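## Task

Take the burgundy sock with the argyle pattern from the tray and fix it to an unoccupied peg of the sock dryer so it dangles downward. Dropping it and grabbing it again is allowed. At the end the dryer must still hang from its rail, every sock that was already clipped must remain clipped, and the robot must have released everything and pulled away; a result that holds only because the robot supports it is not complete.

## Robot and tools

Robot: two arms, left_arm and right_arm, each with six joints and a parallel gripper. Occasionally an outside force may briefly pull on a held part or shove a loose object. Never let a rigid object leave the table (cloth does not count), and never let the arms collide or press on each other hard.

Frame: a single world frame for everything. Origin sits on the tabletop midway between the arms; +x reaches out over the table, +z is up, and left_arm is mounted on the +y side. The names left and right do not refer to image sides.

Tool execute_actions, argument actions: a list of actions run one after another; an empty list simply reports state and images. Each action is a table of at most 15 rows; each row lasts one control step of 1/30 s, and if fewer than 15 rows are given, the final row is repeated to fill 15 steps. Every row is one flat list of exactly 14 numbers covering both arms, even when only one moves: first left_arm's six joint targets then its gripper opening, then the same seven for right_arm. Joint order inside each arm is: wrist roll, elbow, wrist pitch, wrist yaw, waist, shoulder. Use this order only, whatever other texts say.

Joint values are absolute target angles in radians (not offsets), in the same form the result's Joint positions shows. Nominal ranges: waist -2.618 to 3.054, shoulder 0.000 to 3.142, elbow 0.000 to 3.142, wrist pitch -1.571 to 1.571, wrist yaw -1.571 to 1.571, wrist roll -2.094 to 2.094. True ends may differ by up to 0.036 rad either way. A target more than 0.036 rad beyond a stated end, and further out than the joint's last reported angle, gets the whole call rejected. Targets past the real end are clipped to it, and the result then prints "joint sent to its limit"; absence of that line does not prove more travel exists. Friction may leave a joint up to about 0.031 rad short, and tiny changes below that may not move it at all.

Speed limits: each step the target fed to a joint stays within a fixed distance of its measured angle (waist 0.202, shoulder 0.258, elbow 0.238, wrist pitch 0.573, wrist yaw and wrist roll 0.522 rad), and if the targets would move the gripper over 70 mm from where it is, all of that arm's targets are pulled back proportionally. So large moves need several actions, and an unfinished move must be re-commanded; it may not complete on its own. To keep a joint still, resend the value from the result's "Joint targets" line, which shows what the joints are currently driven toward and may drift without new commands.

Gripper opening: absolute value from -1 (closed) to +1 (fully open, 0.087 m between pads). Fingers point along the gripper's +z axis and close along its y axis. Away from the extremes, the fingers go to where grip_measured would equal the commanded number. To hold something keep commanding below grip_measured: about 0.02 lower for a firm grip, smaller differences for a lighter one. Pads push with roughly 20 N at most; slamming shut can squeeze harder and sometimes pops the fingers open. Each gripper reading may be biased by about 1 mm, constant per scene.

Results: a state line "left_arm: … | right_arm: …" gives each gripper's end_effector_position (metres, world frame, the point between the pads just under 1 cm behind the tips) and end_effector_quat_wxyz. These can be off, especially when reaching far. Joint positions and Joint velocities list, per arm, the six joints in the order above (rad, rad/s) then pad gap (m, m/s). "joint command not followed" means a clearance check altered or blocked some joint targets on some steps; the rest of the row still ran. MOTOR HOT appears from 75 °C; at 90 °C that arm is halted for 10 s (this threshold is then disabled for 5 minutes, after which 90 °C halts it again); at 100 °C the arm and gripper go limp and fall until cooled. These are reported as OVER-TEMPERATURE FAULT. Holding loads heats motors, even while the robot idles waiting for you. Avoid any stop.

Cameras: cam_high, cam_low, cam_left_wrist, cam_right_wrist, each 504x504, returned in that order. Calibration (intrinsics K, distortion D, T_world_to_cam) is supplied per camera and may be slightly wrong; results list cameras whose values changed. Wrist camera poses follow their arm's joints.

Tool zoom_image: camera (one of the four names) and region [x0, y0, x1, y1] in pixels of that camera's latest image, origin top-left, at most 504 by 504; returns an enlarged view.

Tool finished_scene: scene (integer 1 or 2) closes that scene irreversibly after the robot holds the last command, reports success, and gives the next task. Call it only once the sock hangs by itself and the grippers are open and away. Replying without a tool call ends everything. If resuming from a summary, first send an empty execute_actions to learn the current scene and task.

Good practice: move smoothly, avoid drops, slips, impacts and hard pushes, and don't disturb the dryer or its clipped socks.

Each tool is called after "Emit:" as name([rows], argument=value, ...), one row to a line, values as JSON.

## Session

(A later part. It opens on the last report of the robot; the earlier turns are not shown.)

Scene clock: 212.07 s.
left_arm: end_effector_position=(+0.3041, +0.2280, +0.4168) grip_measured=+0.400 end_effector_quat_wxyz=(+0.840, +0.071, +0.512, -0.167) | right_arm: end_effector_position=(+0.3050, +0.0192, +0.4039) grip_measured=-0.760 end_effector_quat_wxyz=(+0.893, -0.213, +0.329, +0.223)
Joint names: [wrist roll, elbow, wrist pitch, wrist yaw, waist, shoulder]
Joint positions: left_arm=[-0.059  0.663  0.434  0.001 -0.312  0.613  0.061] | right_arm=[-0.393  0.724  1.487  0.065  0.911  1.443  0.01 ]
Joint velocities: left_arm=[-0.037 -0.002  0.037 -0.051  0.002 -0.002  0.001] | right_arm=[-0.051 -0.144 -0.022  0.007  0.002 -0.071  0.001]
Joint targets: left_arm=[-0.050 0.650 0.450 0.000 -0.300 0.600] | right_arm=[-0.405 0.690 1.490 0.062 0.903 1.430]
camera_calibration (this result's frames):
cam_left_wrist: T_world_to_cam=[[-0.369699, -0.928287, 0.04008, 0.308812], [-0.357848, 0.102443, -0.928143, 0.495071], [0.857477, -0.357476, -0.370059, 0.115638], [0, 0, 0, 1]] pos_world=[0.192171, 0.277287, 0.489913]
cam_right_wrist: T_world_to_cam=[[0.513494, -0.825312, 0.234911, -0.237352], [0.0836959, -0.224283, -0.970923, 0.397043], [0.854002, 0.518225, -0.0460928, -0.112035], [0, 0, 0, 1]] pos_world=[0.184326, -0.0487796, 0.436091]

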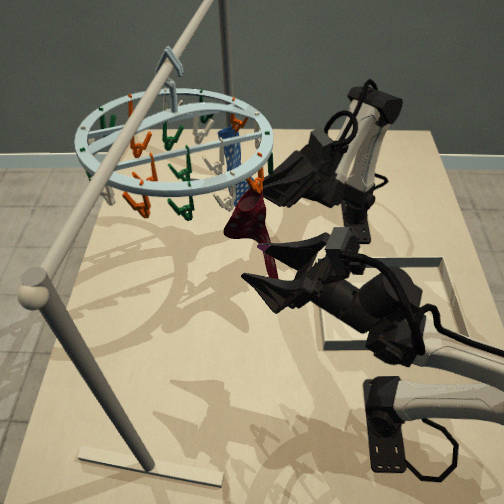

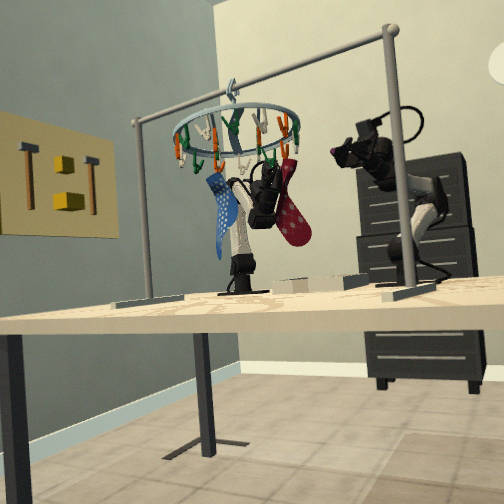

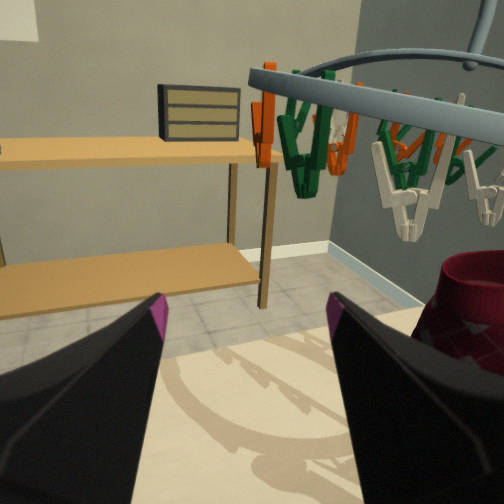

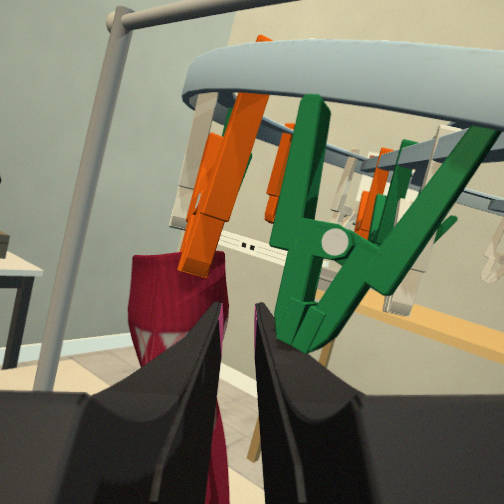

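Emit:
execute_actions([
  [[-0.05,0.64,0.46,0,-0.28,0.59,0.4,-0.4,0.68,1.49,0.06,0.903,1.41,-0.76],[-0.05,0.63,0.47,0,-0.26,0.58,0.4,-0.4,0.665,1.485,0.06,0.903,1.39,-0.76],[-0.05,0.62,0.48,0,-0.24,0.57,0.4,-0.4,0.65,1.48,0.06,0.903,1.37,-0.76],[-0.05,0.61,0.49,0,-0.22,0.56,0.4,-0.4,0.635,1.475,0.06,0.903,1.35,-0.76],[-0.05,0.6,0.5,0,-0.2,0.55,0.4,-0.4,0.62,1.47,0.06,0.903,1.33,-0.76],[-0.05,0.59,0.5,0,-0.18,0.54,0.4,-0.4,0.605,1.465,0.06,0.903,1.31,-0.76],[-0.05,0.58,0.5,0,-0.16,0.53,0.4,-0.4,0.59,1.46,0.06,0.903,1.29,-0.76],[-0.05,0.57,0.5,0,-0.14,0.52,0.4,-0.4,0.575,1.455,0.06,0.903,1.27,-0.76],[-0.05,0.56,0.5,0,-0.12,0.51,0.4,-0.4,0.56,1.45,0.06,0.903,1.25,-0.76],[-0.05,0.55,0.5,0,-0.1,0.5,0.4,-0.4,0.545,1.445,0.06,0.903,1.23,-0.76],[-0.05,0.54,0.5,0,-0.08,0.49,0.4,-0.4,0.53,1.44,0.06,0.903,1.21,-0.76],[-0.05,0.53,0.5,0,-0.06,0.48,0.4,-0.4,0.515,1.435,0.06,0.903,1.19,-0.76],[-0.05,0.52,0.5,0,-0.04,0.47,0.4,-0.4,0.5,1.43,0.06,0.903,1.17,-0.76],[-0.05,0.51,0.5,0,-0.02,0.46,0.4,-0.4,0.485,1.425,0.06,0.903,1.15,-0.76],[-0.05,0.5,0.5,0,0.0,0.45,0.4,-0.4,0.47,1.42,0.06,0.903,1.13,-0.76]],
  [[-0.05,0.5,0.5,0,0.02,0.45,0.4,-0.4,0.455,1.41,0.06,0.91,1.11,-0.76],[-0.05,0.5,0.5,0,0.04,0.45,0.4,-0.4,0.44,1.4,0.06,0.92,1.09,-0.76],[-0.05,0.5,0.5,0,0.06,0.45,0.4,-0.4,0.425,1.39,0.06,0.93,1.07,-0.76],[-0.05,0.5,0.5,0,0.08,0.45,0.4,-0.4,0.41,1.38,0.06,0.94,1.05,-0.76],[-0.05,0.5,0.5,0,0.1,0.45,0.4,-0.4,0.395,1.37,0.06,0.95,1.03,-0.76],[-0.05,0.5,0.5,0,0.1,0.45,0.4,-0.4,0.38,1.36,0.06,0.96,1.01,-0.76],[-0.05,0.5,0.5,0,0.1,0.45,0.4,-0.4,0.365,1.35,0.06,0.97,0.99,-0.76],[-0.05,0.5,0.5,0,0.1,0.45,0.4,-0.4,0.35,1.34,0.06,0.98,0.97,-0.76],[-0.05,0.5,0.5,0,0.1,0.45,0.4,-0.4,0.335,1.33,0.06,0.99,0.95,-0.76],[-0.05,0.5,0.5,0,0.1,0.45,0.4,-0.4,0.32,1.32,0.06,1.0,0.93,-0.76],[-0.05,0.5,0.5,0,0.1,0.45,0.4,-0.4,0.31,1.31,0.06,1.01,0.91,-0.76],[-0.05,0.5,0.5,0,0.1,0.45,0.4,-0.4,0.3,1.3,0.06,1.02,0.9,-0.76]],
])

Scene clock: 216.00 s.
left_arm: end_effector_position=(+0.2954, +0.3388, +0.3961) grip_measured=+0.400 end_effector_quat_wxyz=(+0.869, -0.030, +0.493, +0.004) | right_arm: end_effector_position=(+0.2120, -0.0508, +0.3807) grip_measured=-0.760 end_effector_quat_wxyz=(+0.880, -0.231, +0.319, +0.267)
Joint names: [wrist roll, elbow, wrist pitch, wrist yaw, waist, shoulder]
Joint positions: left_arm=[-0.057  0.515  0.486  0.001  0.088  0.464  0.061] | right_arm=[-0.393  0.328  1.346  0.063  1.011  0.912  0.01 ]
Joint velocities: left_arm=[ 0.066  0.022 -0.051 -0.022 -0.002 -0.012 -0.   ] | right_arm=[-0.051 -0.027 -0.227  0.051  0.037 -0.042  0.   ]
Joint targets: left_arm=[-0.050 0.500 0.500 0.000 0.100 0.450] | right_arm=[-0.400 0.300 1.300 0.060 1.020 0.900]
camera_calibration (this result's frames):
cam_left_wrist: T_world_to_cam=[[0.0198695, -0.999168, 0.0356035, 0.32003], [-0.319615, -0.0400897, -0.946699, 0.505727], [0.947339, 0.00743102, -0.320145, -0.0148705], [0, 0, 0, 1]] pos_world=[0.169366, 0.340148, 0.462617]
cam_right_wrist: T_world_to_cam=[[0.594368, -0.768084, 0.238272, -0.257458], [0.104195, -0.220239, -0.969865, 0.362086], [0.797415, 0.601283, -0.050872, 0.0207011], [0, 0, 0, 1]] pos_world=[0.0987895, -0.130451, 0.413573]

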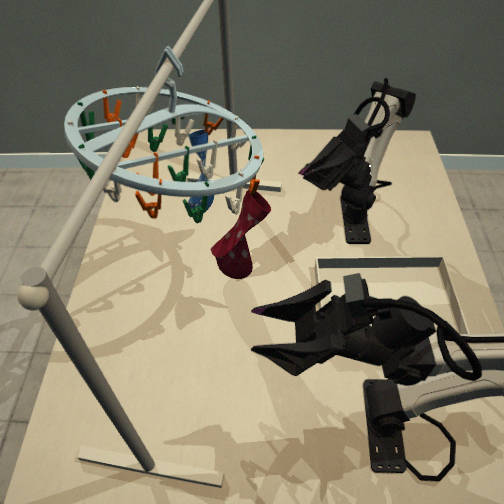

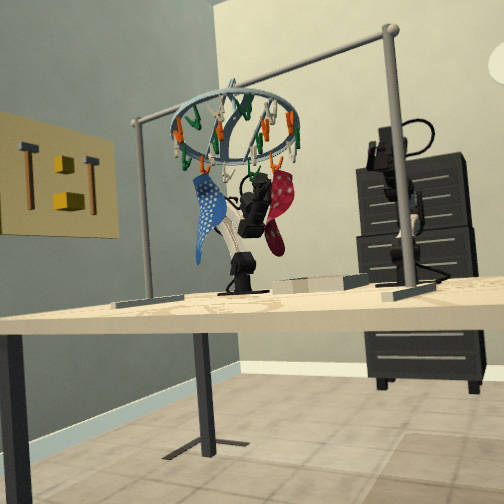

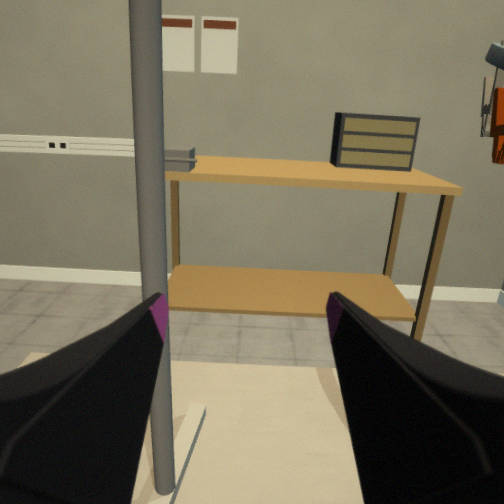

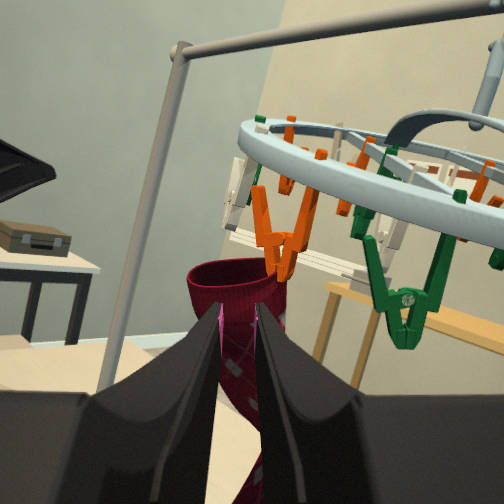

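Emit:
zoom_image(camera="cam_right_wrist", region=[170, 170, 350, 330])

Emit:
execute_actions(actions=[])

Region (170, 170, 350, 330) of cam_right_wrist's 504x504 image, scaled by 2.800, with more detail than that image has.

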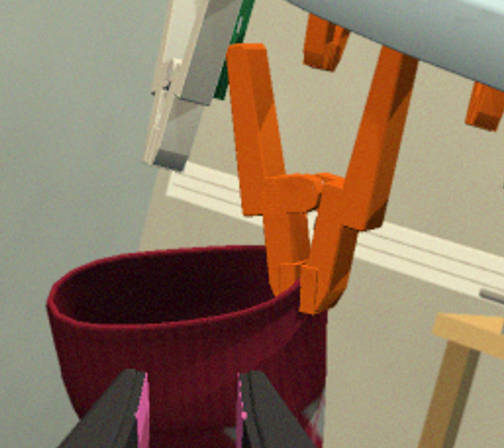

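Scene clock: 216.43 s.
left_arm: end_effector_position=(+0.2954, +0.3388, +0.3961) grip_measured=+0.400 end_effector_quat_wxyz=(+0.869, -0.030, +0.493, +0.004) | right_arm: end_effector_position=(+0.2135, -0.0480, +0.3758) grip_measured=-0.760 end_effector_quat_wxyz=(+0.875, -0.239, +0.327, +0.265)
Joint names: [wrist roll, elbow, wrist pitch, wrist yaw, waist, shoulder]
Joint positions: left_arm=[-0.057  0.515  0.486  0.001  0.088  0.464  0.061] | right_arm=[-0.393  0.327  1.322  0.063  1.011  0.911  0.01 ]
Joint velocities: left_arm=[ 0.007 -0.022 -0.022 -0.066 -0.012 -0.012  0.001] | right_arm=[-0.007  0.007  0.066 -0.037  0.012  0.022  0.   ]
Joint targets: left_arm=[-0.050 0.500 0.500 0.000 0.100 0.450] | right_arm=[-0.400 0.300 1.300 0.060 1.020 0.900]
camera_calibration (this result's frames):
cam_left_wrist: T_world_to_cam=[[0.0198695, -0.999168, 0.0356035, 0.32003], [-0.319615, -0.0400897, -0.946699, 0.505727], [0.947339, 0.00743102, -0.320145, -0.0148705], [0, 0, 0, 1]] pos_world=[0.169366, 0.340148, 0.462617]
cam_right_wrist: T_world_to_cam=[[0.598003, -0.762781, 0.246085, -0.258448], [0.0921741, -0.239545, -0.9665, 0.358136], [0.796176, 0.600652, -0.0729402, 0.0260418], [0, 0, 0, 1]] pos_world=[0.100808, -0.126991, 0.411638]

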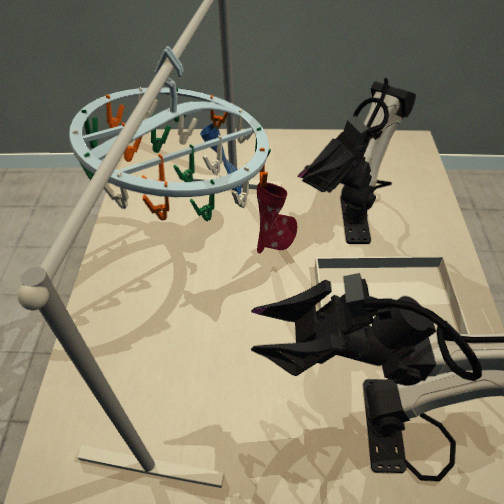

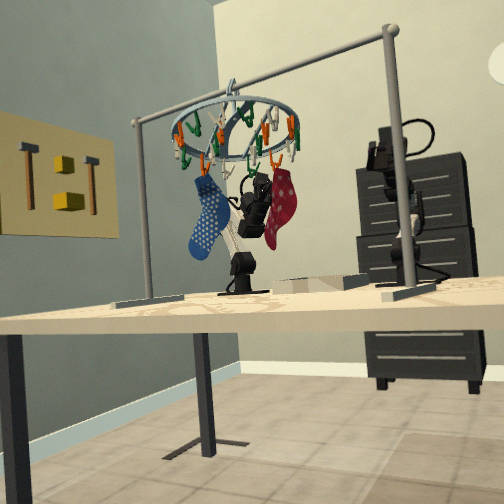

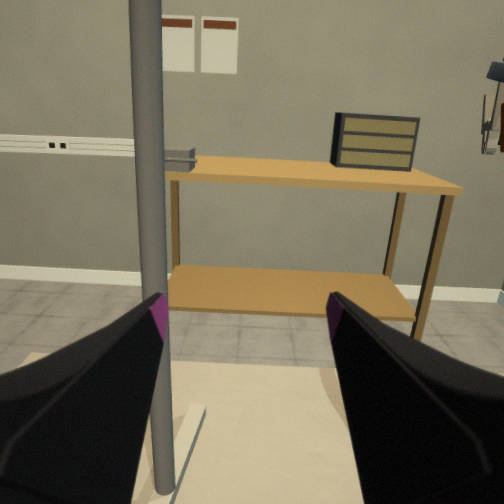

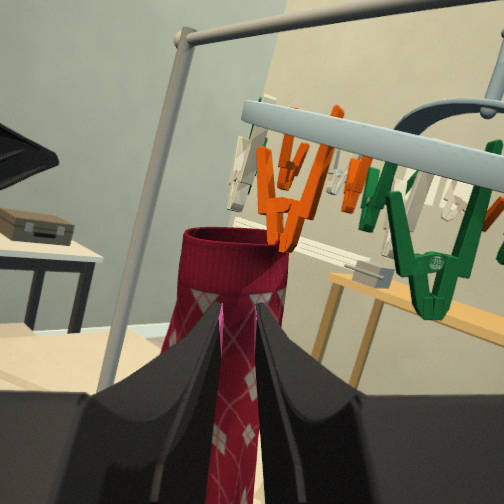

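Emit:
execute_actions(actions=[])

Scene clock: 216.87 s.
left_arm: end_effector_position=(+0.2954, +0.3388, +0.3961) grip_measured=+0.400 end_effector_quat_wxyz=(+0.869, -0.030, +0.493, +0.004) | right_arm: end_effector_position=(+0.2136, -0.0479, +0.3756) grip_measured=-0.760 end_effector_quat_wxyz=(+0.875, -0.239, +0.328, +0.265)
Joint names: [wrist roll, elbow, wrist pitch, wrist yaw, waist, shoulder]
Joint positions: left_arm=[-0.057  0.515  0.486  0.001  0.088  0.464  0.061] | right_arm=[-0.393  0.327  1.322  0.063  1.011  0.911  0.01 ]
Joint velocities: left_arm=[ 0.007 -0.002  0.007  0.066  0.017  0.002 -0.001] | right_arm=[-0.007 -0.007  0.007 -0.081  0.007  0.002 -0.   ]
Joint targets: left_arm=[-0.050 0.500 0.500 0.000 0.100 0.450] | right_arm=[-0.400 0.300 1.300 0.060 1.020 0.900]
camera_calibration (this result's frames):
cam_left_wrist: T_world_to_cam=[[0.0198695, -0.999168, 0.0356035, 0.32003], [-0.319615, -0.0400897, -0.946699, 0.505727], [0.947339, 0.00743102, -0.320145, -0.0148705], [0, 0, 0, 1]] pos_world=[0.169366, 0.340148, 0.462617]
cam_right_wrist: T_world_to_cam=[[0.598103, -0.762622, 0.246335, -0.258481], [0.0917816, -0.24017, -0.966382, 0.358007], [0.796147, 0.600605, -0.0736515, 0.0262028], [0, 0, 0, 1]] pos_world=[0.100879, -0.126879, 0.411575]

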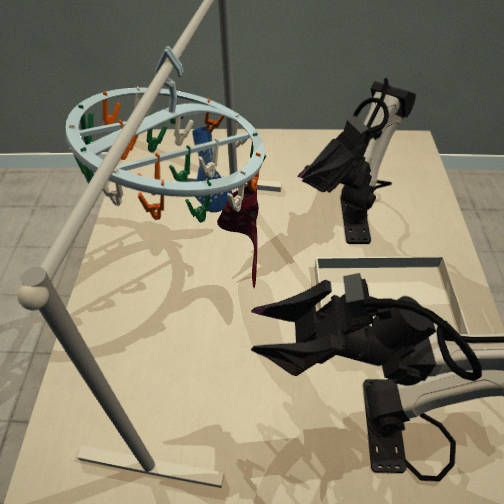

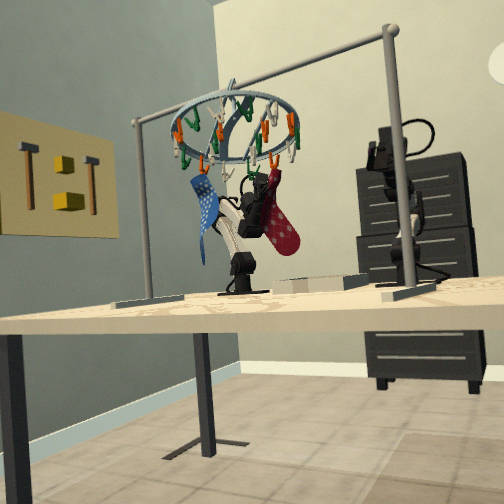

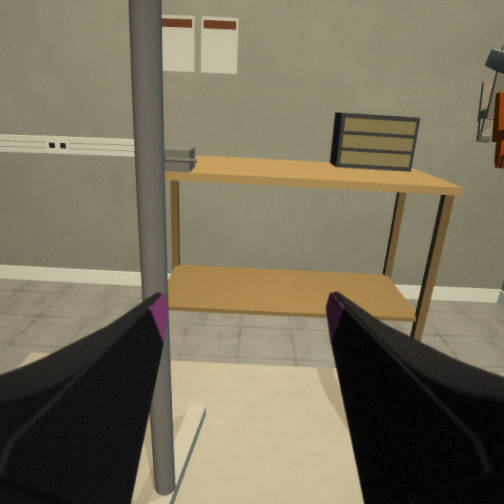

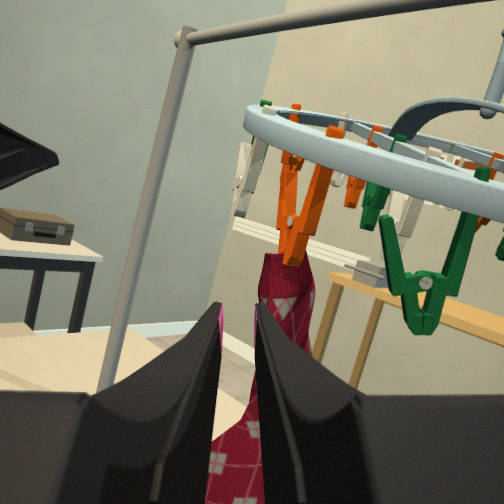

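Emit:
execute_actions(actions=[])

Scene clock: 217.60 s.
left_arm: end_effector_position=(+0.2954, +0.3388, +0.3961) grip_measured=+0.400 end_effector_quat_wxyz=(+0.869, -0.030, +0.493, +0.004) | right_arm: end_effector_position=(+0.2136, -0.0479, +0.3756) grip_measured=-0.760 end_effector_quat_wxyz=(+0.875, -0.239, +0.328, +0.265)
Joint names: [wrist roll, elbow, wrist pitch, wrist yaw, waist, shoulder]
Joint positions: left_arm=[-0.057  0.515  0.486  0.001  0.088  0.464  0.061] | right_arm=[-0.393  0.327  1.322  0.063  1.011  0.911  0.01 ]
Joint velocities: left_arm=[ 0.022 -0.007 -0.066 -0.007 -0.032 -0.017 -0.001] | right_arm=[-0.037  0.002 -0.037 -0.022 -0.002  0.017 -0.001]
Joint targets: left_arm=[-0.050 0.500 0.500 0.000 0.100 0.450] | right_arm=[-0.400 0.300 1.300 0.060 1.020 0.900]
camera_calibration (this result's frames):
cam_left_wrist: T_world_to_cam=[[0.0198695, -0.999168, 0.0356035, 0.32003], [-0.319615, -0.0400897, -0.946699, 0.505727], [0.947339, 0.00743102, -0.320145, -0.0148705], [0, 0, 0, 1]] pos_world=[0.169366, 0.340148, 0.462617]
cam_right_wrist: T_world_to_cam=[[0.598103, -0.762622, 0.246335, -0.258481], [0.0917816, -0.24017, -0.966382, 0.358007], [0.796147, 0.600605, -0.0736515, 0.0262028], [0, 0, 0, 1]] pos_world=[0.100879, -0.126879, 0.411575]

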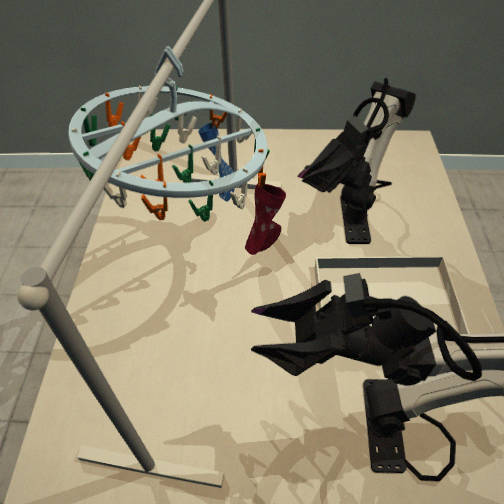

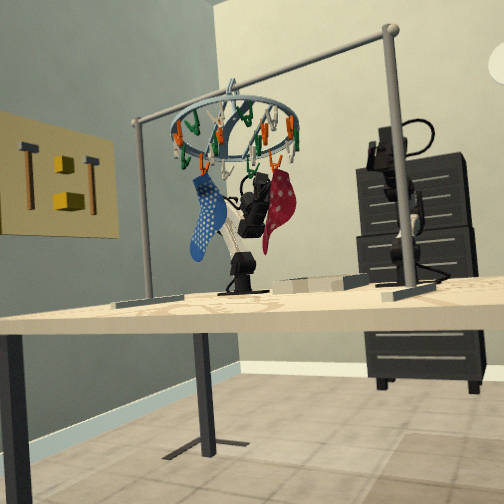

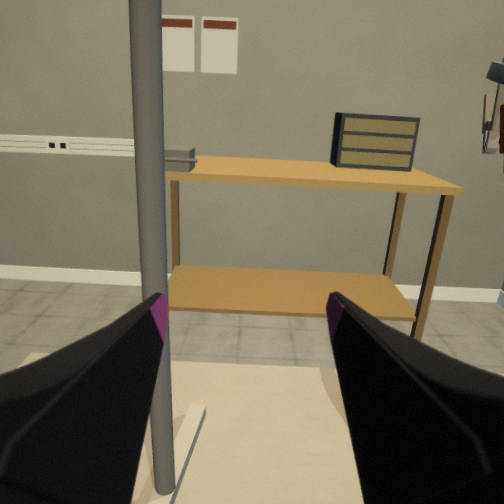

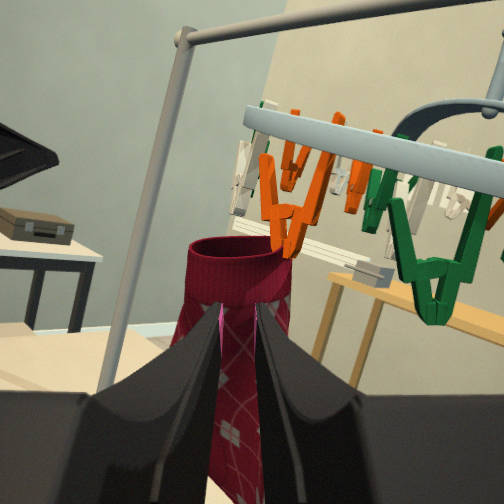

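The sock is holding in the peg, the blue sock is still clipped and the dryer is on its rail.

Emit:
finished_scene(scene=2)

The scene is finished: the task was done.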